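# Lift the carton with both hands and hold it

## Task

Grasp the carton using both hands together, raise the entire carton at least three finger-widths above the table, and keep it steady in the air. At the end it must touch nothing except the hands, and no motor of either hand may still show moving in hand_stopped_by.

## Robot and tools

ROBOT AND FRAME. A humanoid upper body on a stand past the table's -x edge, facing about +x. It has two arms: left_arm (on the +y side, carrying a left hand) and right_arm (on the -y side, carrying a right hand). Each hand has five fingers. All printed poses share one scene frame. The table top is z = 0 and +z is up. +x runs away from the robot across the table, whose near edge is at x = 0.18 m. The pelvis sits 0.01 to 0.14 m above the table. Each shoulder is about 0.28 m higher than the pelvis and 0.06 m further along +x, at +0.10 m (left) or -0.10 m (right) in y. A hand point cannot get more than 0.62 m from its shoulder. The body may be slightly turned or tilted, and printed positions get less accurate at long reach.

HAND POINT. Each arm is steered by a point 0.05 m in front of the palm, where index and thumb meet in a pinch. Its own axes: +z along straightened fingers (which extend 0.06 to 0.07 m past it), +y out of the palm, +x across the palm. On the right hand +x points away from the thumb; on the left hand it points toward the thumb. A wrist bracket on the little-finger side juts 0.03 m beyond the point in +y and 0.11 m across the palm, and it can collide.

ROW FORMAT. Every command row holds 28 numbers, each in [-1, 1], always for both arms. Order: left_arm dx, dy, dz, rx, ry, rz, then left_gripper little, ring, middle, index, thumb_bend, thumb_turn, force_limit, speed, then the same 14 for right_arm and right_gripper. The six arm numbers are an offset, not a pose. They are expressed in that hand point's own axes and measured from its pose at the start of the action; for a call's first action, that is the last pose reported in this scene. Every row in an action refers to that same start, not to the row before. Scale: 1.0 equals 0.6 m or 180 degrees. rx, ry, rz form a single rotation vector. Each step the commanded pose is clipped to within 70 mm and 16 degrees of the measured pose, so large offsets need several actions.

HAND NUMBERS. Fingers and thumb_bend: +1 straight/open, -1 fully curled. thumb_turn: +1 beside the palm, -1 in front of it facing the fingers. A pinch is roughly index -0.22, thumb_bend -0.75, thumb_turn -0.57. force_limit maps linearly from about 0 N (-1) to 10 N (+1) at the fingertip, 15 N for the two thumb motors; it only stops closing motors. speed maps from nearly zero (-1) to full (+1); full speed crosses the whole range in 0.6 s. Close at speed -0.9 or lower for a gentle grip, since fast fingers overshoot the limit. With the thumb turned fully in front, a hand can wrap an object 0.035 to 0.08 m wide; turn the thumb before arriving. A motor only starts when its target changes by at least 0.01, then locks on reaching the target or the force limit. To keep a hand unchanged, resend its last eight numbers; if none were sent yet, send its hand_measured six values plus hand_force_limit and hand_speed. To squeeze harder, raise force_limit and send a target further closed than hand_measured; to loosen, send one more open.

TOOLS.
- execute_actions(actions): a list of actions; each action is a table of up to 15 rows, one row per 1/30 s control step; a short table repeats its last row to fill 15 steps. An empty list just returns state and images.
- move(target, speed, blocking): target is one 28-number row as above, offsets taken from the pose in the latest result that shows one. Each hand point follows a straight path; all paths finish together in 0.5 to 10 s. speed is the path's top speed in m/s, 0.002 to 0.5 (default 0.25); turning may reach twice that in rad/s. Paths do not avoid obstacles or the other arm, and points can lag or overshoot. blocking=false returns after 0.5 s while motion continues; then call wait or stop before sending more motion.
- wait(seconds): 0 to 10 s; the robot keeps its last command, and a running move continues.
- stop(): brakes a running move; braking needs room.
- zoom_image(camera, region): camera is cam_high, cam_left_wrist or cam_right_wrist; region [x0, y0, x1, y1] in pixels, at most 504 by 504.
- show_instructions(): shows reference images.
- finished_scene(scene): ends the current scene, given its number, after the last command settles; irreversible.

RESULTS. The state line gives each arm's end_effector_position (m) and end_effector_quat_wxyz. Hand target lines show where each arm is now being driven. hand_measured, hand_stopped_by and hand_load_n list six values in motor order. hand_stopped_by words: moving, target, force, stalled, fault (motor dead). hand_load_n is fingertip load, positive when pushing a finger open; loads near 0 mean the grip is lost. A move adds a move: line with its ending (done, off_target, moving, held, fault) and limits such as paced (pose clipped) or held (steps blocked; the arm may then jump fast). HELD in step readings marks blocked steps. Pose unreachable means a clearance check altered or blocked that arm. Cameras: cam_high 672x504, wrist cameras 504x504.

AVOID. Never let the arms strike or press hard on each other, including hands, fingers and brackets. Contact torque reaching a joint's limit (21.7 N m, but 4.35 N m for wrist pitch and yaw; a held load counts) stops that arm for 10 s. Holding loads heats motors: a MOTOR HOT line appears from 90 °C, and at 120 °C the arm drops. Do not knock anything off the table, drop or let the carton slip, or slam into things; approach contact slowly, since faster or deeper targets press harder. The robot keeps its last command while you are thinking.

Each tool is called after ">>>" as a command line: name --argument value for each argument, lists and objects as JSON in quotes; but a table of rows of numbers goes row by row, as --pt "numbers of a row", without its own name.

## Session

>>> execute_actions --actions '[]'

Scene clock: 0.00 s.
left_arm: end_effector_position=(+0.1871, +0.0628, +0.4174) hand_measured=(+1.000, +1.000, +1.000, +1.000, +1.000, +1.000) hand_load_n=(+0.0, +0.0, +0.0, +0.0, +0.0, +0.0) hand_stopped_by=(target, target, target, target, target, target) hand_force_limit=0.00 hand_speed=-0.80 end_effector_quat_wxyz=(+0.090, +0.206, -0.254, +0.941) | right_arm: end_effector_position=(+0.0655, -0.1622, +0.5266) hand_measured=(+1.000, +1.000, +1.000, +1.000, +1.000, +1.000) hand_load_n=(+0.0, +0.0, +0.0, +0.0, +0.0, +0.0) hand_stopped_by=(target, target, target, target, target, target) hand_force_limit=0.00 hand_speed=-0.80 end_effector_quat_wxyz=(+0.985, -0.046, -0.048, +0.157)
Joint positions: left_arm=[ 0.089  0.461  0.102 -0.376 -0.37  -0.988 -0.39 ] | right_arm=[-0.157 -0.53  -0.061 -0.646  0.736 -1.085  0.19 ]
Joint velocities: left_arm=[ 0.005 -0.006  0.012 -0.005  0.012  0.     0.   ] | right_arm=[ 0.003 -0.008  0.005 -0.008 -0.015  0.     0.   ]
Joint torques (N m, as the arm reports them, + toward a larger angle): no reading
Motor temperatures (°C, as the motors report them): left_arm=[34 42 39 40 48 27 29] | right_arm=[42 38 48 39 41 29 27]
Hand target (left_arm): +0.187, +0.063, +0.417; +0.090, +0.206, -0.254, +0.941
Hand target (right_arm): +0.066, -0.162, +0.527; +0.985, -0.046, -0.048, +0.157

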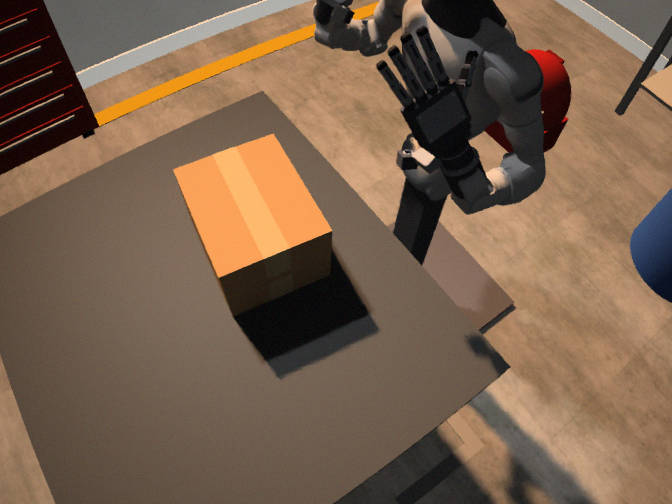

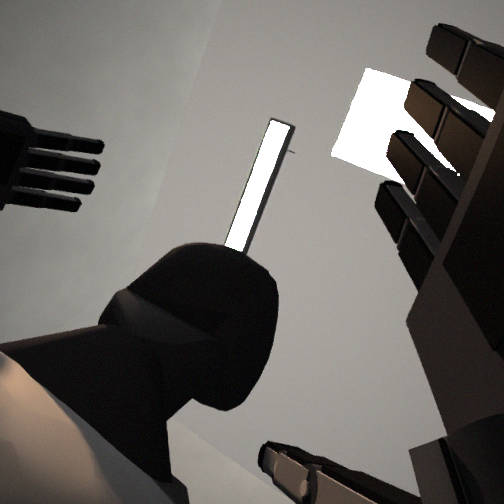

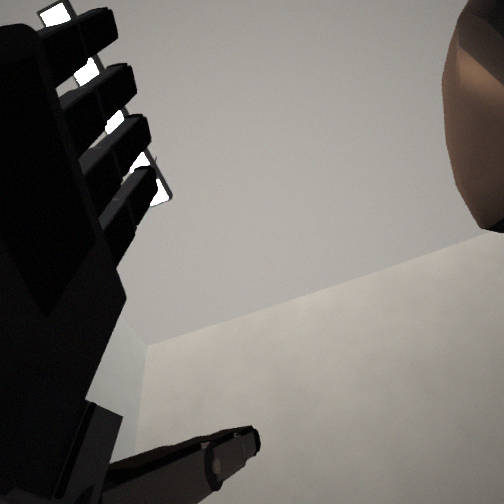

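>>> move --target '[-0.622,0.033,-0.311,0.092,-0.512,-0.089,0.75,0.8,0.85,0.85,1,1,-0.8,-0.5,0.535,-0.152,-0.727,0.126,0.663,-0.029,0.75,0.8,0.85,0.85,1,1,-0.8,-0.5]' --speed 0.3

>>> zoom_image --camera "cam_high" --region '[140, 60, 420, 350]'

Scene clock: 11.67 s.
left_arm: end_effector_position=(+0.4559, +0.1267, +0.1057) hand_measured=(+0.750, +0.800, +0.850, +0.850, +1.000, +1.000) hand_load_n=(+0.0, +0.0, +0.0, +0.0, +0.0, +0.0) hand_stopped_by=(target, target, target, target, target, target) hand_force_limit=-0.80 hand_speed=-0.50 end_effector_quat_wxyz=(-0.048, +0.852, -0.093, +0.513) | right_arm: end_effector_position=(+0.4457, -0.1930, +0.1299) hand_measured=(+0.750, +0.800, +0.850, +0.850, +1.000, +1.000) hand_load_n=(+0.0, +0.0, +0.0, +0.0, +0.0, +0.0) hand_stopped_by=(target, target, target, target, target, target) hand_force_limit=-0.80 hand_speed=-0.50 end_effector_quat_wxyz=(+0.536, +0.013, +0.844, -0.001)
Joint positions: left_arm=[-0.415  0.339  0.024  0.369 -0.129  0.382 -0.041] | right_arm=[-0.535 -0.573  0.348  0.561  0.713  0.14  -0.029]
Joint velocities: left_arm=[ 0.005  0.002  0.    -0.011 -0.017  0.     0.   ] | right_arm=[ 0.002  0.005  0.009 -0.014 -0.006 -0.003  0.   ]
Joint torques (N m, as the arm reports them, + toward a larger angle): left_arm=[-2.72  1.18  0.78 -2.43 -0.67 -0.9   0.23] | right_arm=[-3.2  -2.11 -1.64 -2.06  0.   -1.02  0.11]
Motor temperatures (°C, as the motors report them): left_arm=[34 43 39 40 48 28 29] | right_arm=[42 39 48 39 41 30 27]
Hand target (left_arm): +0.456, +0.126, +0.105; -0.049, +0.852, -0.094, +0.512
Hand target (right_arm): +0.445, -0.192, +0.129; +0.536, +0.011, +0.844, -0.001
Off the commanded pose (left_arm): 0.010 m, 2 deg.
Off the commanded pose (right_arm): 0.012 m, 1 deg.
move: off_target (left_arm, right_arm)

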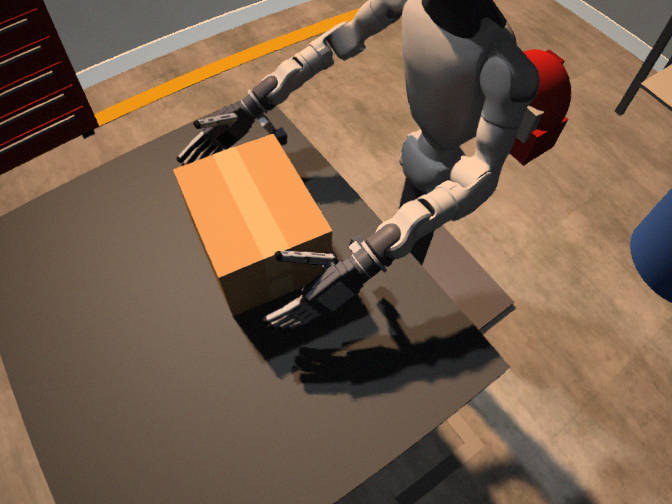

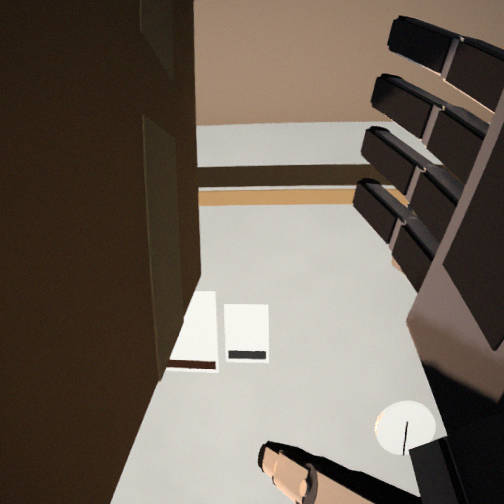

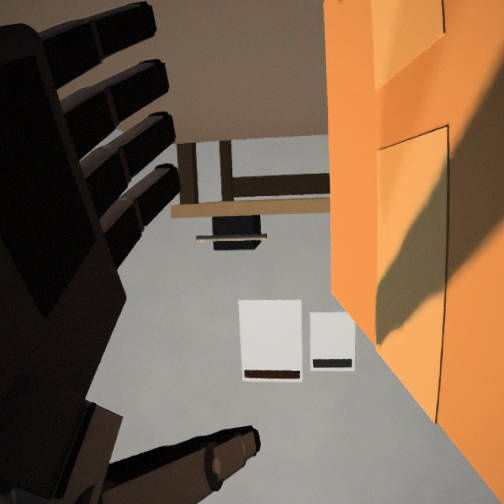

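Region (140, 60, 420, 350) of cam_high's 672x504 image, scaled by 1.738, with more detail than that image has; it fills the left 487 columns of this view, and the rest is white.

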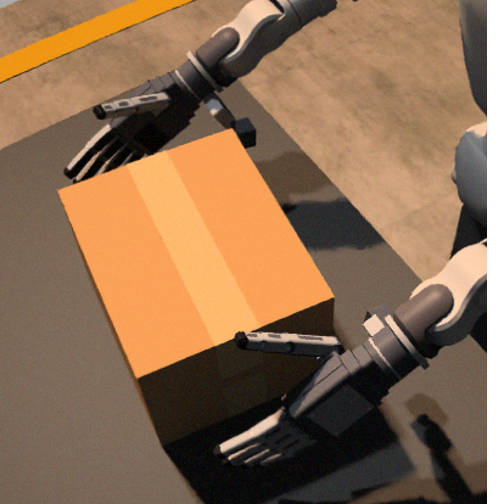

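>>> move --target '[0.002,0.083,0.009,-0.02,0,0.008,0.75,0.8,0.85,0.85,1,1,-0.8,-0.5,0,0.115,0,-0.006,0,-0.003,0.75,0.8,0.85,0.85,1,1,-0.8,-0.5]' --speed 0.06

>>> zoom_image --camera "cam_high" --region '[140, 60, 420, 350]'

Scene clock: 18.33 s.
left_arm: end_effector_position=(+0.4556, +0.0779, +0.0975) hand_measured=(+0.750, +0.800, +0.850, +0.850, +1.000, +1.000) hand_load_n=(+0.0, +0.0, +0.0, +0.0, +0.0, +0.0) hand_stopped_by=(target, target, target, target, target, target) hand_force_limit=-0.80 hand_speed=-0.50 end_effector_quat_wxyz=(-0.027, +0.851, -0.120, +0.510) | right_arm: end_effector_position=(+0.4471, -0.1235, +0.1296) hand_measured=(+0.750, +0.800, +0.850, +0.850, +1.000, +1.000) hand_load_n=(+0.0, +0.0, +0.0, +0.0, +0.0, +0.0) hand_stopped_by=(target, target, target, target, target, target) hand_force_limit=-0.80 hand_speed=-0.50 end_effector_quat_wxyz=(+0.535, +0.007, +0.845, +0.009)
Joint positions: left_arm=[-0.467  0.261 -0.064  0.421 -0.109  0.367  0.003] | right_arm=[-0.541 -0.448  0.445  0.41   0.7    0.21  -0.247]
Joint velocities: left_arm=[ 0.005  0.014  0.006  0.002 -0.003  0.     0.001] | right_arm=[ 0.003  0.003  0.     0.003  0.003  0.    -0.001]
Joint torques (N m, as the arm reports them, + toward a larger angle): left_arm=[-3.06  0.95  0.85 -2.44 -0.46 -0.95  0.23] | right_arm=[-3.34 -1.38 -1.46 -2.77 -0.17 -0.78 -0.18]
Motor temperatures (°C, as the motors report them): left_arm=[36 43 39 40 48 28 29] | right_arm=[44 39 48 39 41 30 27]
Hand target (left_arm): +0.456, +0.078, +0.098; -0.029, +0.851, -0.121, +0.511
Hand target (right_arm): +0.447, -0.123, +0.130; +0.535, +0.004, +0.845, +0.006
Off the commanded pose (left_arm): 0.002 m, 0 deg.
Off the commanded pose (right_arm): 0.001 m, 1 deg.
move: done

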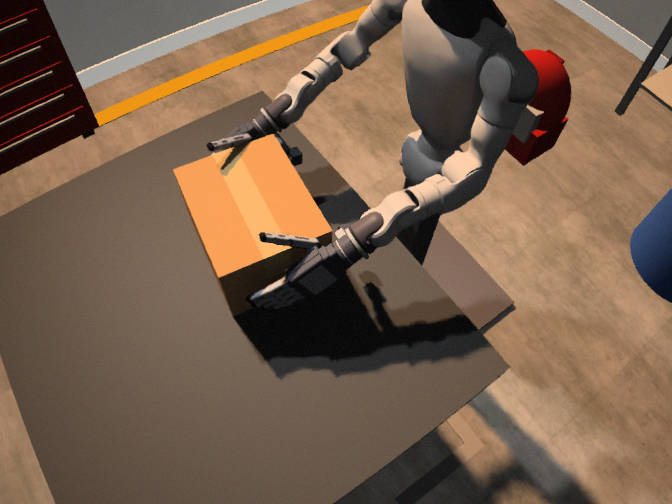

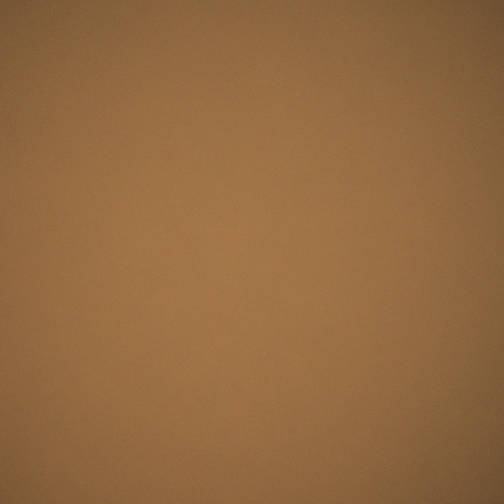

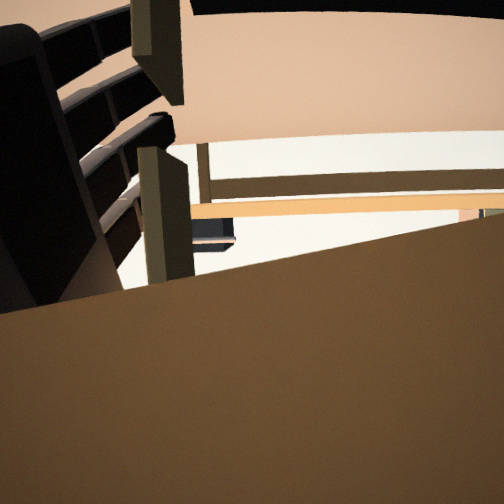

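Region (140, 60, 420, 350) of cam_high's 672x504 image, scaled by 1.738, with more detail than that image has; it fills the left 487 columns of this view, and the rest is white.

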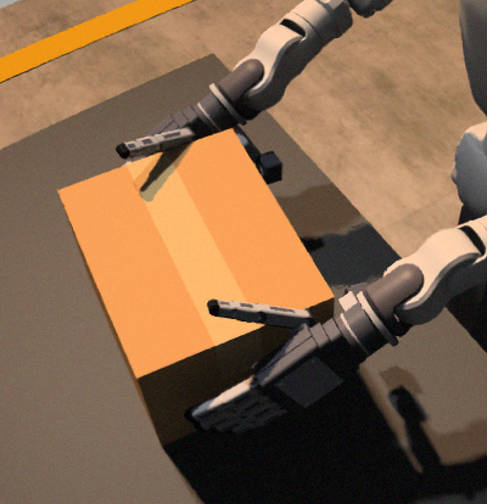

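>>> move --target '[0.003,0.045,-0.003,-0.018,0,0,0,0,0,0,1,1,-0.8,-0.88,0.005,0.045,-0.01,-0.018,0,0,0,0,0,0,1,1,-0.8,-0.88]' --speed 0.04

Scene clock: 20.83 s.
left_arm: end_effector_position=(+0.4530, +0.0667, +0.0949) hand_measured=(+0.464, +0.568, +0.652, +0.670, +1.000, +1.000) hand_load_n=(+1.5, +0.5, +0.5, +0.0, +0.0, +0.0) hand_stopped_by=(force, force, force, force, target, target) hand_force_limit=-0.80 hand_speed=-0.88 end_effector_quat_wxyz=(-0.022, +0.852, -0.127, +0.507) | right_arm: end_effector_position=(+0.4455, -0.1192, +0.1304) hand_measured=(+0.658, +0.748, +0.784, +0.772, +1.000, +1.000) hand_load_n=(+1.0, +0.0, +0.5, +2.0, +0.0, +0.0) hand_stopped_by=(force, force, force, force, target, target) hand_force_limit=-0.80 hand_speed=-0.88 end_effector_quat_wxyz=(+0.537, +0.004, +0.843, +0.004)
Joint positions: left_arm=[-0.47   0.246 -0.088  0.421 -0.109  0.374  0.015] | right_arm=[-0.535 -0.447  0.463  0.386  0.7    0.21  -0.277]
Joint velocities: left_arm=[-0.005 -0.006 -0.011 -0.011 -0.009  0.     0.   ] | right_arm=[ 0.     0.002 -0.002  0.011 -0.006  0.     0.   ]
Joint torques (N m, as the arm reports them, + toward a larger angle): left_arm=[-3.05 -0.24 -0.75 -3.18 -0.88 -0.77 -0.35] | right_arm=[-3.1   0.25 -0.12 -4.22  0.22 -0.76  1.14]
Motor temperatures (°C, as the motors report them): left_arm=[36 43 39 40 48 28 29] | right_arm=[44 39 48 39 41 30 27]
Hand target (left_arm): +0.450, +0.052, +0.096; -0.004, +0.851, -0.135, +0.507
Hand target (right_arm): +0.440, -0.097, +0.130; +0.535, -0.008, +0.844, +0.033
Off the commanded pose (left_arm): 0.016 m, 2 deg.
Off the commanded pose (right_arm): 0.023 m, 4 deg.
move: off_target (left_arm, right_arm)

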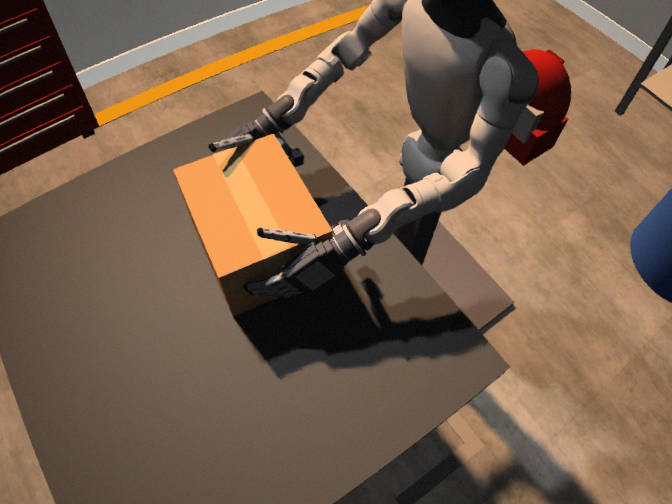

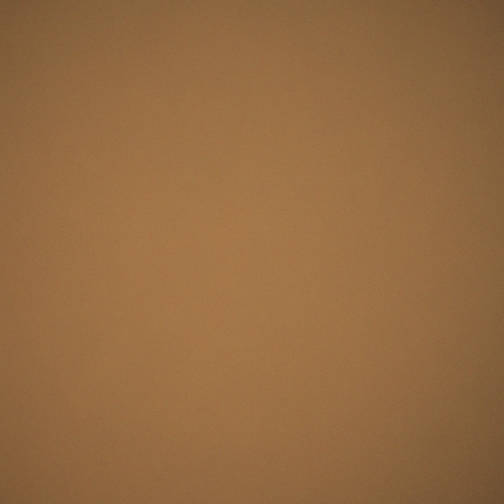

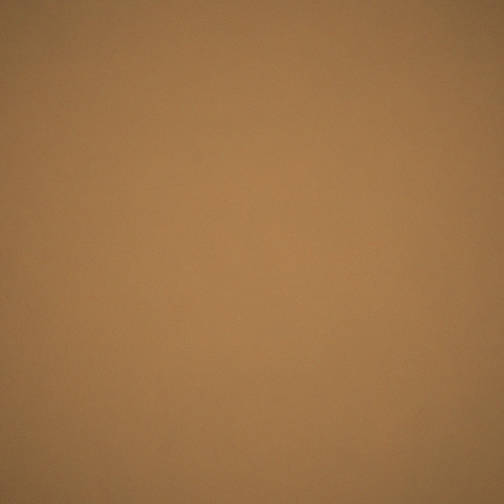

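>>> execute_actions --actions '[[[0.004,0.033,-0.007,-0.016,0,0,0,0,0,0,1,1,-0.8,-0.88,0.005,0.043,-0.01,-0.023,0,0.002,0,0,0,0,1,1,-0.8,-0.88],[0.005,0.041,-0.008,-0.02,0,-0.001,0,0,0,0,1,1,-0.8,-0.88,0.005,0.05,-0.011,-0.027,0,0.003,0,0,0,0,1,1,-0.8,-0.88],[0.006,0.049,-0.01,-0.024,0,-0.002,0,0,0,0,1,1,-0.8,-0.88,0.006,0.057,-0.012,-0.031,0,0.004,0,0,0,0,1,1,-0.8,-0.88],[0.007,0.057,-0.011,-0.028,0,-0.003,0,0,0,0,1,1,-0.8,-0.88,0.006,0.064,-0.013,-0.035,0,0.005,0,0,0,0,1,1,-0.8,-0.88],[0.008,0.065,-0.013,-0.032,0,-0.004,0,0,0,0,1,1,-0.8,-0.88,0.007,0.071,-0.014,-0.039,0,0.006,0,0,0,0,1,1,-0.8,-0.88],[0.009,0.072,-0.014,-0.036,0,-0.005,0,0,0,0,1,1,-0.8,-0.88,0.007,0.078,-0.016,-0.042,0,0.007,0,0,0,0,1,1,-0.8,-0.88],[0.01,0.079,-0.016,-0.04,0,-0.006,0,0,0,0,1,1,-0.8,-0.88,0.008,0.085,-0.017,-0.045,0,0.008,0,0,0,0,1,1,-0.8,-0.88],[0.011,0.086,-0.017,-0.044,0,-0.007,0,0,0,0,1,1,-0.8,-0.88,0.008,0.092,-0.018,-0.048,0,0.009,0,0,0,0,1,1,-0.8,-0.88],[0.012,0.092,-0.019,-0.047,0,-0.008,0,0,0,0,1,1,-0.8,-0.88,0.008,0.097,-0.019,-0.05,0,0.01,0,0,0,0,1,1,-0.8,-0.88],[0.012,0.097,-0.02,-0.05,0,-0.008,0,0,0,0,1,1,-0.8,-0.88,0.008,0.101,-0.02,-0.052,0,0.01,0,0,0,0,1,1,-0.8,-0.88]]]'

>>> wait --seconds 0.3

Scene clock: 24.60 s.
left_arm: end_effector_position=(+0.4496, +0.0663, +0.0949) hand_measured=(+0.464, +0.568, +0.652, +0.672, +1.000, +1.000) hand_load_n=(+3.0, +2.0, +2.5, +1.5, +0.0, -0.5) hand_stopped_by=(force, force, force, force, target, target) hand_force_limit=-0.80 hand_speed=-0.88 end_effector_quat_wxyz=(-0.028, +0.855, -0.134, +0.500) | right_arm: end_effector_position=(+0.4436, -0.1177, +0.1301) hand_measured=(+0.658, +0.748, +0.784, +0.772, +1.000, +1.000) hand_load_n=(+2.0, +0.5, +1.5, +3.0, +0.0, +0.0) hand_stopped_by=(force, force, force, force, target, target) hand_force_limit=-0.80 hand_speed=-0.88 end_effector_quat_wxyz=(+0.541, +0.004, +0.841, +0.007)
Joint positions: left_arm=[-0.458  0.256 -0.103  0.368 -0.11   0.429  0.024] | right_arm=[-0.528 -0.45   0.479  0.389  0.708  0.183 -0.277]
Joint velocities: left_arm=[ 0.006  0.005 -0.011 -0.002 -0.008  0.011  0.007] | right_arm=[ 0.    -0.012  0.043  0.002  0.048 -0.024 -0.014]
Joint torques (N m, as the arm reports them, + toward a larger angle): left_arm=[-3.13 -2.63 -4.03 -3.94 -2.26 -0.82 -1.99] | right_arm=[-3.39  2.59  2.1  -6.25  0.72 -0.62  3.03]
Motor temperatures (°C, as the motors report them): left_arm=[37 43 39 41 48 28 29] | right_arm=[44 39 48 39 41 30 27]
Hand target (left_arm): +0.434, +0.012, +0.101; +0.050, +0.852, -0.157, +0.498
Hand target (right_arm): +0.431, -0.061, +0.134; +0.536, -0.025, +0.840, +0.082
Off the commanded pose (left_arm): 0.059 m, 9 deg.
Off the commanded pose (right_arm): 0.060 m, 9 deg.
Step readings (end_effector_position):
0: left_arm (+0.4530, +0.0667, +0.0949) | right_arm (+0.4455, -0.1192, +0.1304)
1: left_arm (+0.4530, +0.0666, +0.0949) | right_arm (+0.4454, -0.1191, +0.1305)
2: left_arm (+0.4528, +0.0665, +0.0950) | right_arm (+0.4452, -0.1190, +0.1304)
4: left_arm (+0.4518, +0.0665, +0.0949) | right_arm (+0.4445, -0.1186, +0.1303)
8: left_arm (+0.4506, +0.0663, +0.0949) | right_arm (+0.4440, -0.1180, +0.1302)
15: end_effector_position above

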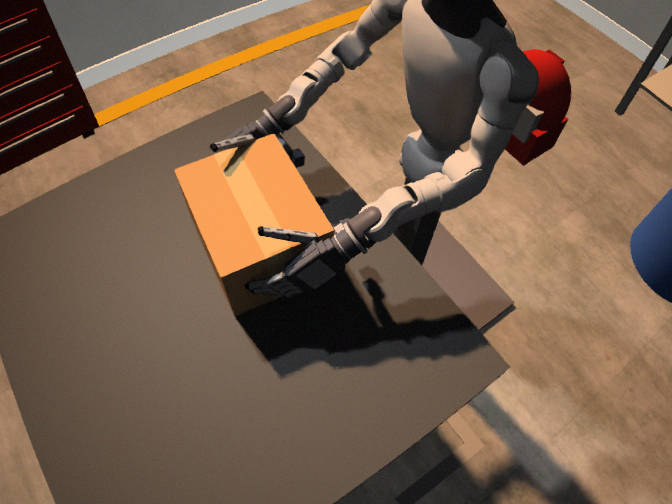

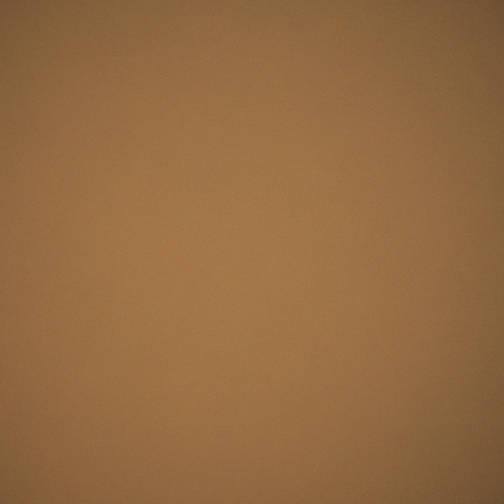

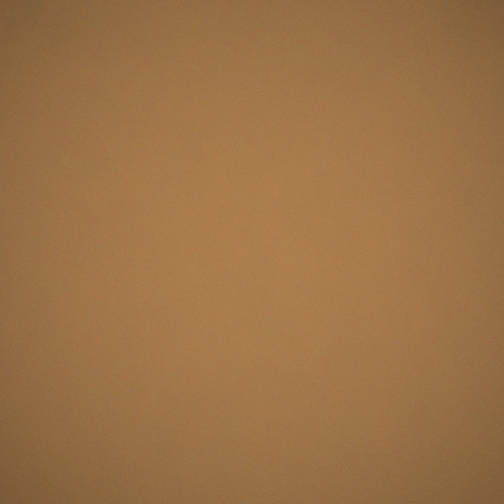

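Scene clock: 24.90 s.
left_arm: end_effector_position=(+0.4496, +0.0663, +0.0949) hand_measured=(+0.464, +0.568, +0.652, +0.672, +1.000, +1.000) hand_load_n=(+3.0, +2.0, +2.5, +1.5, +0.0, -0.5) hand_stopped_by=(force, force, force, force, target, target) hand_force_limit=-0.80 hand_speed=-0.88 end_effector_quat_wxyz=(-0.028, +0.855, -0.134, +0.500) | right_arm: end_effector_position=(+0.4436, -0.1177, +0.1301) hand_measured=(+0.658, +0.748, +0.784, +0.772, +1.000, +1.000) hand_load_n=(+2.0, +0.5, +1.5, +3.0, +0.0, +0.0) hand_stopped_by=(force, force, force, force, target, target) hand_force_limit=-0.80 hand_speed=-0.88 end_effector_quat_wxyz=(+0.541, +0.004, +0.841, +0.007)
Joint positions: left_arm=[-0.458  0.256 -0.103  0.367 -0.11   0.429  0.024] | right_arm=[-0.528 -0.451  0.48   0.389  0.71   0.182 -0.278]
Joint velocities: left_arm=[-0.002  0.002  0.    -0.006  0.002  0.     0.   ] | right_arm=[-0.002 -0.006  0.017  0.011  0.     0.     0.   ]
Joint torques (N m, as the arm reports them, + toward a larger angle): left_arm=[-3.32 -2.73 -4.25 -4.   -2.07 -0.78 -2.01] | right_arm=[-3.4   2.84  1.55 -5.95  0.58 -0.6   3.05]
Motor temperatures (°C, as the motors report them): left_arm=[37 43 39 41 48 28 29] | right_arm=[44 39 48 39 41 30 27]
Hand target (left_arm): +0.434, +0.012, +0.101; +0.050, +0.852, -0.157, +0.498
Hand target (right_arm): +0.431, -0.061, +0.134; +0.536, -0.025, +0.840, +0.082
Off the commanded pose (left_arm): 0.059 m, 9 deg.
Off the commanded pose (right_arm): 0.060 m, 9 deg.
wait: 0.30 s; at rest by 0.17 s

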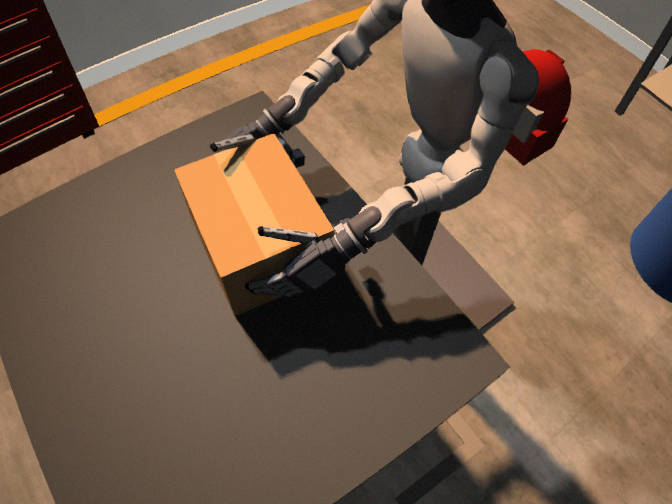

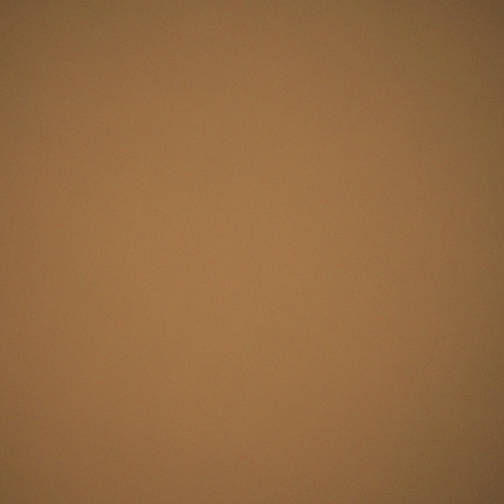

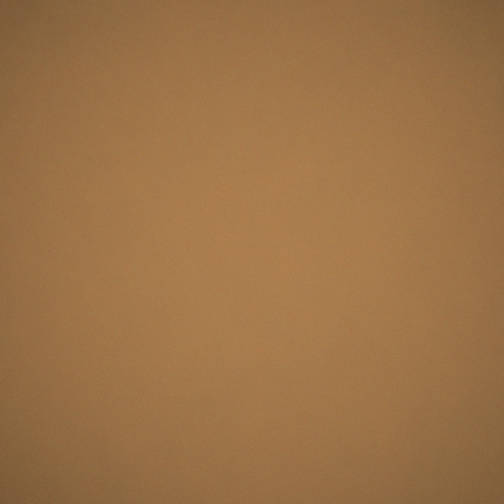

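>>> execute_actions --actions '[[[0.016,0.1,-0.016,-0.05,0.006,-0.012,0,0,0,0,1,1,-0.8,-0.88,0.003,0.102,-0.018,-0.05,0,0.01,0,0,0,0,1,1,-0.8,-0.88],[0.019,0.1,-0.017,-0.05,0.007,-0.012,0,0,0,0,1,1,-0.8,-0.88,0,0.102,-0.019,-0.05,-0.002,0.01,0,0,0,0,1,1,-0.8,-0.88],[0.022,0.1,-0.019,-0.05,0.008,-0.012,0,0,0,0,1,1,-0.8,-0.88,-0.003,0.102,-0.021,-0.05,-0.004,0.01,0,0,0,0,1,1,-0.8,-0.88],[0.025,0.1,-0.02,-0.05,0.009,-0.012,0,0,0,0,1,1,-0.8,-0.88,-0.007,0.102,-0.022,-0.05,-0.006,0.01,0,0,0,0,1,1,-0.8,-0.88],[0.028,0.1,-0.022,-0.05,0.01,-0.012,0,0,0,0,1,1,-0.8,-0.88,-0.01,0.102,-0.024,-0.05,-0.008,0.01,0,0,0,0,1,1,-0.8,-0.88],[0.031,0.1,-0.024,-0.05,0.01,-0.012,0,0,0,0,1,1,-0.8,-0.88,-0.014,0.102,-0.025,-0.05,-0.008,0.01,0,0,0,0,1,1,-0.8,-0.88],[0.034,0.1,-0.025,-0.05,0.01,-0.012,0,0,0,0,1,1,-0.8,-0.88,-0.017,0.102,-0.027,-0.05,-0.008,0.01,0,0,0,0,1,1,-0.8,-0.88],[0.037,0.1,-0.027,-0.05,0.01,-0.012,0,0,0,0,1,1,-0.8,-0.88,-0.021,0.102,-0.028,-0.05,-0.008,0.01,0,0,0,0,1,1,-0.8,-0.88],[0.04,0.099,-0.029,-0.05,0.01,-0.012,0,0,0,0,1,1,-0.8,-0.88,-0.024,0.102,-0.03,-0.05,-0.008,0.01,0,0,0,0,1,1,-0.8,-0.88],[0.043,0.099,-0.03,-0.05,0.01,-0.012,0,0,0,0,1,1,-0.8,-0.88,-0.028,0.102,-0.031,-0.05,-0.008,0.01,0,0,0,0,1,1,-0.8,-0.88],[0.046,0.098,-0.032,-0.05,0.01,-0.012,0,0,0,0,1,1,-0.8,-0.88,-0.031,0.102,-0.033,-0.05,-0.008,0.01,0,0,0,0,1,1,-0.8,-0.88],[0.049,0.098,-0.034,-0.05,0.01,-0.012,0,0,0,0,1,1,-0.8,-0.88,-0.035,0.102,-0.034,-0.05,-0.008,0.01,0,0,0,0,1,1,-0.8,-0.88],[0.052,0.097,-0.035,-0.05,0.01,-0.012,0,0,0,0,1,1,-0.8,-0.88,-0.038,0.102,-0.036,-0.05,-0.008,0.01,0,0,0,0,1,1,-0.8,-0.88],[0.055,0.097,-0.037,-0.05,0.01,-0.012,0,0,0,0,1,1,-0.8,-0.88,-0.042,0.102,-0.037,-0.05,-0.008,0.01,0,0,0,0,1,1,-0.8,-0.88]]]'

>>> wait --seconds 0.4

Scene clock: 30.43 s.
left_arm: end_effector_position=(+0.4449, +0.0653, +0.1068) hand_measured=(+0.464, +0.568, +0.652, +0.672, +1.000, +1.000) hand_load_n=(+7.0, +2.0, +1.5, +1.0, +0.0, -0.5) hand_stopped_by=(force, force, force, force, target, target) hand_force_limit=-0.80 hand_speed=-0.88 end_effector_quat_wxyz=(-0.030, +0.860, -0.130, +0.493) | right_arm: end_effector_position=(+0.4334, -0.1166, +0.1311) hand_measured=(+0.658, +0.748, +0.784, +0.772, +1.000, +1.000) hand_load_n=(+1.0, +0.0, +2.0, +4.5, +0.0, +0.0) hand_stopped_by=(force, force, force, force, target, target) hand_force_limit=-0.80 hand_speed=-0.88 end_effector_quat_wxyz=(+0.527, +0.001, +0.850, +0.002)
Joint positions: left_arm=[-0.432  0.265 -0.103  0.215 -0.13   0.572  0.046] | right_arm=[-0.493 -0.497  0.492  0.258  0.753  0.269 -0.345]
Joint velocities: left_arm=[-0.126  0.058  0.023 -0.543 -0.041  0.264  0.087] | right_arm=[ 0.049 -0.178 -0.023 -0.397  0.147  0.289 -0.196]
Joint torques (N m, as the arm reports them, + toward a larger angle): left_arm=[-6.24 -3.18 -2.97 -6.84 -3.29 -2.54 -2.35] | right_arm=[-4.74  2.42  0.41 -8.1   0.42 -1.17  3.13]
Motor temperatures (°C, as the motors report them): left_arm=[38 43 40 41 48 28 32] | right_arm=[45 40 49 40 41 30 30]
Hand target (left_arm): +0.433, +0.007, +0.126; +0.050, +0.848, -0.158, +0.504
Hand target (right_arm): +0.431, -0.059, +0.163; +0.548, -0.027, +0.832, +0.083
Off the commanded pose (left_arm): 0.065 m, 10 deg.
Off the commanded pose (right_arm): 0.068 m, 10 deg.
Step readings (end_effector_position):
0: left_arm (+0.4496, +0.0663, +0.0949) | right_arm (+0.4436, -0.1177, +0.1301)
1: left_arm (+0.4496, +0.0663, +0.0949) | right_arm (+0.4436, -0.1177, +0.1301)
2: left_arm (+0.4494, +0.0663, +0.0949) | right_arm (+0.4435, -0.1176, +0.1301)
4: left_arm (+0.4487, +0.0663, +0.0949) | right_arm (+0.4429, -0.1174, +0.1302)
8: left_arm (+0.4461, +0.0665, +0.0953) | right_arm (+0.4400, -0.1169, +0.1302)
15: end_effector_position above

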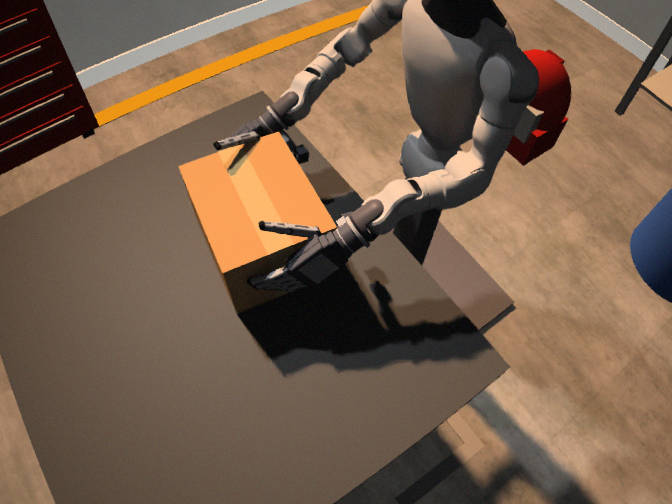

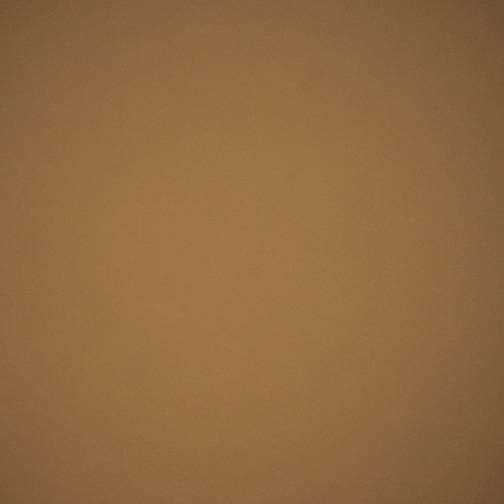

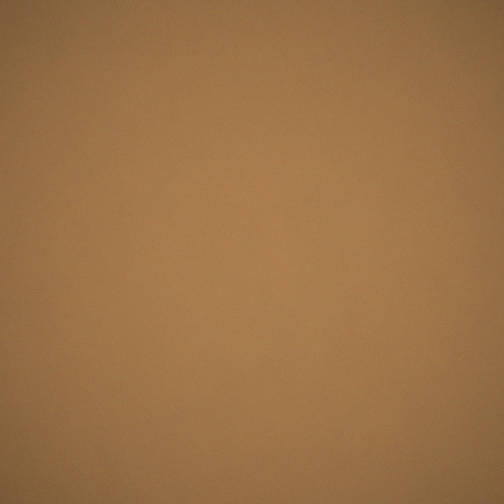

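Scene clock: 30.83 s.
left_arm: end_effector_position=(+0.4489, +0.0657, +0.1154) hand_measured=(+0.466, +0.568, +0.652, +0.672, +1.000, +1.000) hand_load_n=(+4.5, +2.5, +2.5, +3.0, +0.0, +0.0) hand_stopped_by=(force, force, force, force, target, target) hand_force_limit=-0.80 hand_speed=-0.88 end_effector_quat_wxyz=(-0.035, +0.855, -0.129, +0.501) | right_arm: end_effector_position=(+0.4386, -0.1154, +0.1455) hand_measured=(+0.658, +0.748, +0.784, +0.772, +1.000, +1.000) hand_load_n=(+5.5, +2.0, +2.5, +3.0, +0.0, +0.0) hand_stopped_by=(force, force, force, force, target, target) hand_force_limit=-0.80 hand_speed=-0.88 end_effector_quat_wxyz=(+0.540, +0.006, +0.842, +0.005)
Joint positions: left_arm=[-0.441  0.268 -0.102  0.19  -0.13   0.59   0.06 ] | right_arm=[-0.505 -0.502  0.483  0.232  0.762  0.271 -0.359]
Joint velocities: left_arm=[-0.003  0.009  0.018  0.011  0.003  0.     0.   ] | right_arm=[ 0.006  0.     0.011  0.    -0.011  0.     0.   ]
Joint torques (N m, as the arm reports them, + toward a larger angle): left_arm=[-4.75 -2.87 -3.64 -5.81 -2.79 -2.03 -2.47] | right_arm=[-5.55  2.68  0.19 -9.2   0.96 -1.73  3.73]
Motor temperatures (°C, as the motors report them): left_arm=[38 43 40 41 48 29 32] | right_arm=[45 40 49 40 41 30 30]
Hand target (left_arm): +0.433, +0.007, +0.126; +0.050, +0.848, -0.158, +0.504
Hand target (right_arm): +0.431, -0.059, +0.163; +0.548, -0.027, +0.832, +0.083
Off the commanded pose (left_arm): 0.064 m, 10 deg.
Off the commanded pose (right_arm): 0.061 m, 10 deg.
wait: 0.40 s; at rest by 0.37 s

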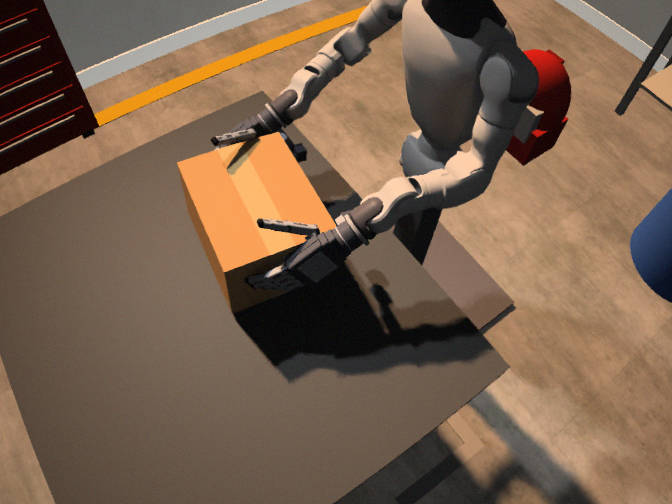

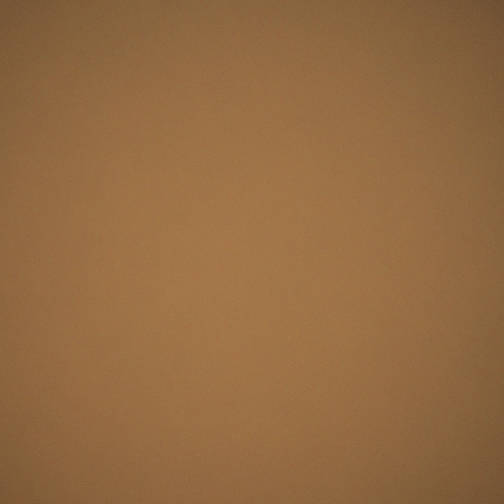

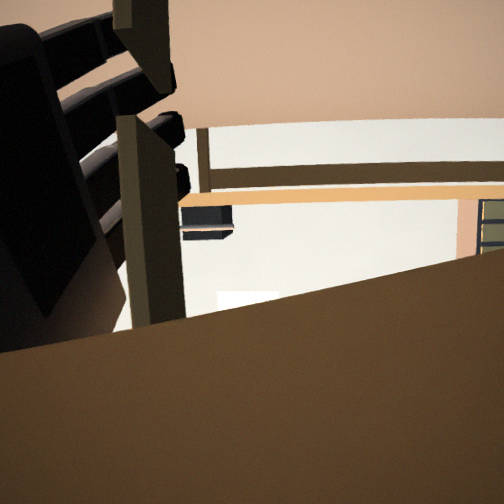

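>>> execute_actions --actions '[[[0.03,0.099,-0.026,-0.05,0.004,-0.008,0,0,0,0,1,1,-0.8,-0.88,-0.024,0.098,-0.026,-0.048,-0.005,0.006,0,0,0,0,1,1,-0.8,-0.88],[0.032,0.1,-0.027,-0.048,0.004,-0.008,0,0,0,0,1,1,-0.8,-0.88,-0.026,0.1,-0.027,-0.046,-0.005,0.006,0,0,0,0,1,1,-0.8,-0.88],[0.035,0.1,-0.029,-0.047,0.004,-0.008,0,0,0,0,1,1,-0.8,-0.88,-0.029,0.1,-0.028,-0.045,-0.005,0.006,0,0,0,0,1,1,-0.8,-0.88],[0.038,0.1,-0.03,-0.047,0.004,-0.008,0,0,0,0,1,1,-0.8,-0.88,-0.032,0.1,-0.03,-0.045,-0.005,0.006,0,0,0,0,1,1,-0.8,-0.88],[0.041,0.1,-0.032,-0.047,0.004,-0.008,0,0,0,0,1,1,-0.8,-0.88,-0.036,0.1,-0.031,-0.045,-0.005,0.006,0,0,0,0,1,1,-0.8,-0.88],[0.044,0.099,-0.034,-0.047,0.004,-0.008,0,0,0,0,1,1,-0.8,-0.88,-0.039,0.1,-0.033,-0.045,-0.005,0.006,0,0,0,0,1,1,-0.8,-0.88],[0.047,0.099,-0.035,-0.047,0.004,-0.008,0,0,0,0,1,1,-0.8,-0.88,-0.042,0.1,-0.034,-0.045,-0.005,0.006,0,0,0,0,1,1,-0.8,-0.88],[0.05,0.098,-0.037,-0.047,0.004,-0.008,0,0,0,0,1,1,-0.8,-0.88,-0.046,0.1,-0.036,-0.045,-0.005,0.006,0,0,0,0,1,1,-0.8,-0.88],[0.053,0.098,-0.039,-0.047,0.004,-0.008,0,0,0,0,1,1,-0.8,-0.88,-0.049,0.1,-0.037,-0.045,-0.005,0.006,0,0,0,0,1,1,-0.8,-0.88],[0.056,0.097,-0.04,-0.047,0.004,-0.008,0,0,0,0,1,1,-0.8,-0.88,-0.052,0.1,-0.039,-0.045,-0.005,0.006,0,0,0,0,1,1,-0.8,-0.88],[0.059,0.097,-0.042,-0.047,0.004,-0.008,0,0,0,0,1,1,-0.8,-0.88,-0.056,0.1,-0.04,-0.045,-0.005,0.006,0,0,0,0,1,1,-0.8,-0.88],[0.062,0.096,-0.044,-0.047,0.004,-0.008,0,0,0,0,1,1,-0.8,-0.88,-0.059,0.1,-0.042,-0.045,-0.005,0.006,0,0,0,0,1,1,-0.8,-0.88],[0.065,0.096,-0.045,-0.047,0.004,-0.008,0,0,0,0,1,1,-0.8,-0.88,-0.062,0.1,-0.043,-0.045,-0.005,0.006,0,0,0,0,1,1,-0.8,-0.88],[0.068,0.095,-0.047,-0.047,0.004,-0.008,0,0,0,0,1,1,-0.8,-0.88,-0.066,0.1,-0.045,-0.045,-0.005,0.006,0,0,0,0,1,1,-0.8,-0.88],[0.071,0.095,-0.049,-0.047,0.004,-0.008,0,0,0,0,1,1,-0.8,-0.88,-0.069,0.1,-0.046,-0.045,-0.005,0.006,0,0,0,0,1,1,-0.8,-0.88]]]'

>>> wait --seconds 0.4

Scene clock: 37.13 s.
left_arm: end_effector_position=(+0.4493, +0.0692, +0.1427) hand_measured=(+0.464, +0.568, +0.652, +0.672, +1.000, +1.000) hand_load_n=(+3.0, +2.0, +3.0, +5.5, +0.0, +0.0) hand_stopped_by=(force, force, force, force, target, target) hand_force_limit=-0.80 hand_speed=-0.88 end_effector_quat_wxyz=(-0.062, +0.859, -0.121, +0.493) | right_arm: end_effector_position=(+0.4354, -0.1076, +0.1730) hand_measured=(+0.658, +0.748, +0.784, +0.772, +1.000, +1.000) hand_load_n=(+4.5, +1.5, +2.0, +3.0, +0.0, -0.5) hand_stopped_by=(force, force, force, force, target, target) hand_force_limit=-0.80 hand_speed=-0.88 end_effector_quat_wxyz=(+0.536, +0.001, +0.844, -0.004)
Joint positions: left_arm=[-0.461  0.274 -0.092 -0.024 -0.139  0.846  0.128] | right_arm=[-0.52  -0.556  0.468  0.027  0.845  0.438 -0.493]
Joint velocities: left_arm=[-0.078  0.018  0.087 -0.362 -0.037  0.441  0.043] | right_arm=[-0.083 -0.123 -0.077 -0.359  0.224  0.327 -0.209]
Joint torques (N m, as the arm reports them, + toward a larger angle): left_arm=[-5.07 -2.48 -4.04 -6.13 -3.44 -2.03 -2.49] | right_arm=[-5.95  2.22 -0.31 -8.79  1.42 -1.67  3.27]
Motor temperatures (°C, as the motors report them): left_arm=[40 44 40 42 49 31 36] | right_arm=[49 40 48 43 41 32 33]
Hand target (left_arm): +0.432, +0.007, +0.159; +0.033, +0.852, -0.156, +0.498
Hand target (right_arm): +0.427, -0.056, +0.194; +0.544, -0.030, +0.836, +0.070
Off the commanded pose (left_arm): 0.070 m, 12 deg.
Off the commanded pose (right_arm): 0.056 m, 9 deg.
Step readings (end_effector_position):
0: left_arm (+0.4489, +0.0657, +0.1154) | right_arm (+0.4386, -0.1154, +0.1455)
1: left_arm (+0.4489, +0.0657, +0.1154) | right_arm (+0.4386, -0.1154, +0.1455)
2: left_arm (+0.4485, +0.0658, +0.1153) | right_arm (+0.4382, -0.1151, +0.1455)
4: left_arm (+0.4471, +0.0664, +0.1163) | right_arm (+0.4361, -0.1129, +0.1473)
8: left_arm (+0.4475, +0.0682, +0.1254) | right_arm (+0.4346, -0.1092, +0.1560)
15: end_effector_position above

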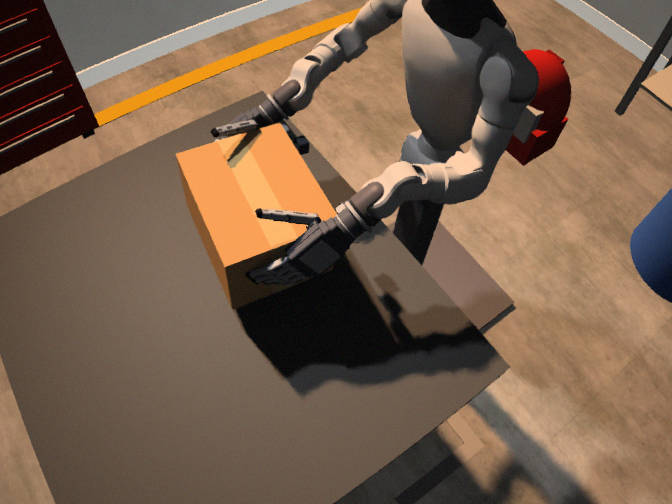

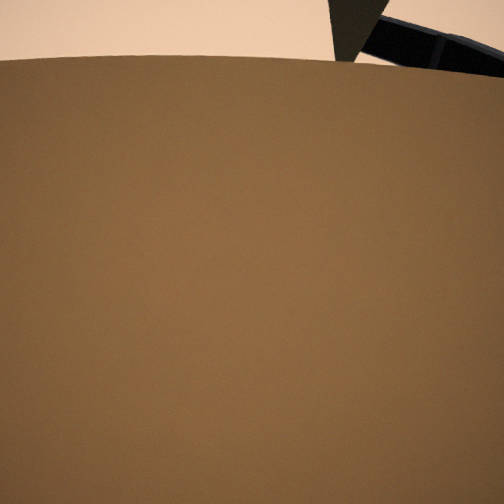

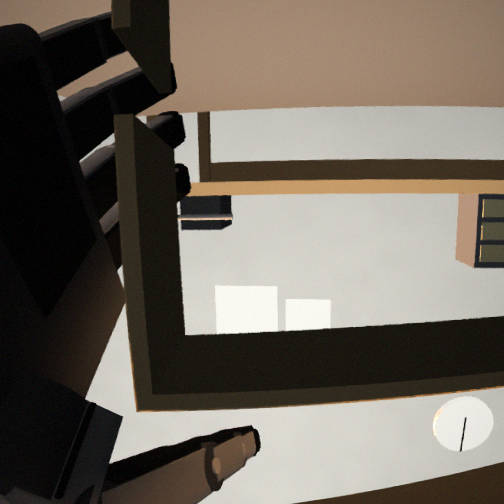

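Scene clock: 37.53 s.
left_arm: end_effector_position=(+0.4506, +0.0697, +0.1490) hand_measured=(+0.464, +0.568, +0.652, +0.672, +1.000, +1.000) hand_load_n=(+3.0, +2.0, +3.0, +5.5, +0.0, +0.0) hand_stopped_by=(force, force, force, force, target, target) hand_force_limit=-0.80 hand_speed=-0.88 end_effector_quat_wxyz=(-0.064, +0.858, -0.120, +0.496) | right_arm: end_effector_position=(+0.4364, -0.1069, +0.1791) hand_measured=(+0.658, +0.748, +0.784, +0.772, +1.000, +1.000) hand_load_n=(+4.5, +1.5, +2.0, +2.5, +0.0, -0.5) hand_stopped_by=(force, force, force, force, target, target) hand_force_limit=-0.80 hand_speed=-0.88 end_effector_quat_wxyz=(+0.539, -0.000, +0.843, -0.004)
Joint positions: left_arm=[-0.469  0.276 -0.086 -0.048 -0.141  0.873  0.132] | right_arm=[-0.529 -0.563  0.462  0.007  0.857  0.456 -0.504]
Joint velocities: left_arm=[ 0.003  0.    -0.003 -0.011 -0.002  0.     0.   ] | right_arm=[ 0.008  0.     0.029 -0.003  0.     0.     0.   ]
Joint torques (N m, as the arm reports them, + toward a larger angle): left_arm=[-4.98 -2.66 -3.9  -6.01 -3.51 -2.08 -2.53] | right_arm=[-5.69  2.19 -0.34 -8.69  1.33 -1.68  3.21]
Motor temperatures (°C, as the motors report them): left_arm=[40 44 40 43 49 31 36] | right_arm=[49 40 48 43 41 32 33]
Hand target (left_arm): +0.432, +0.007, +0.159; +0.033, +0.852, -0.156, +0.498
Hand target (right_arm): +0.427, -0.056, +0.194; +0.544, -0.030, +0.836, +0.070
Off the commanded pose (left_arm): 0.070 m, 12 deg.
Off the commanded pose (right_arm): 0.054 m, 9 deg.
wait: 0.40 s; at rest by 0.27 s

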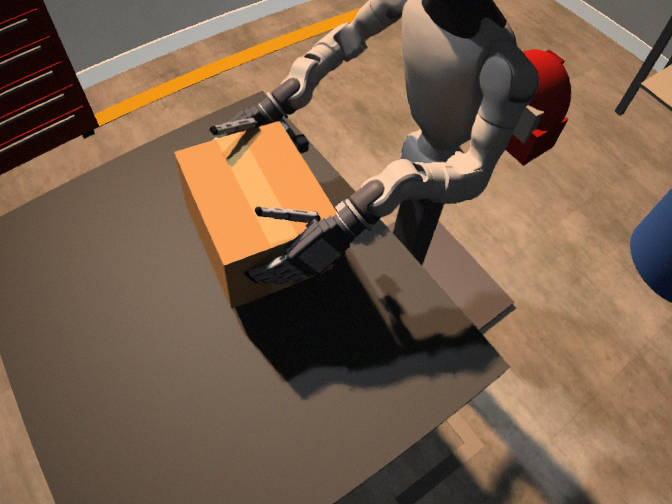

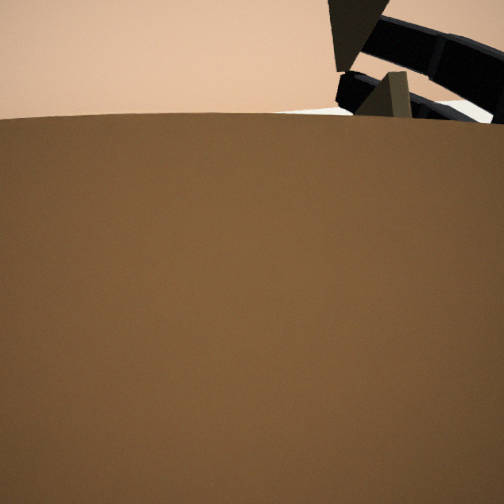

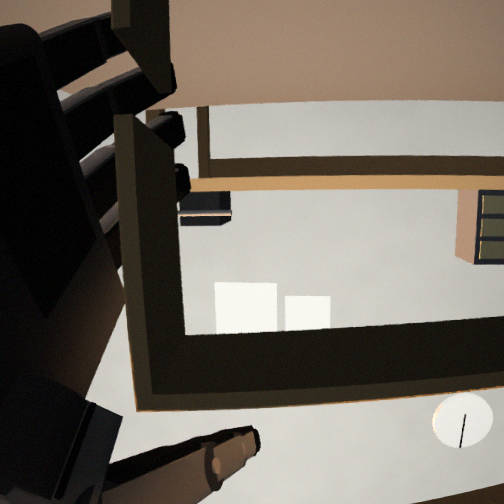

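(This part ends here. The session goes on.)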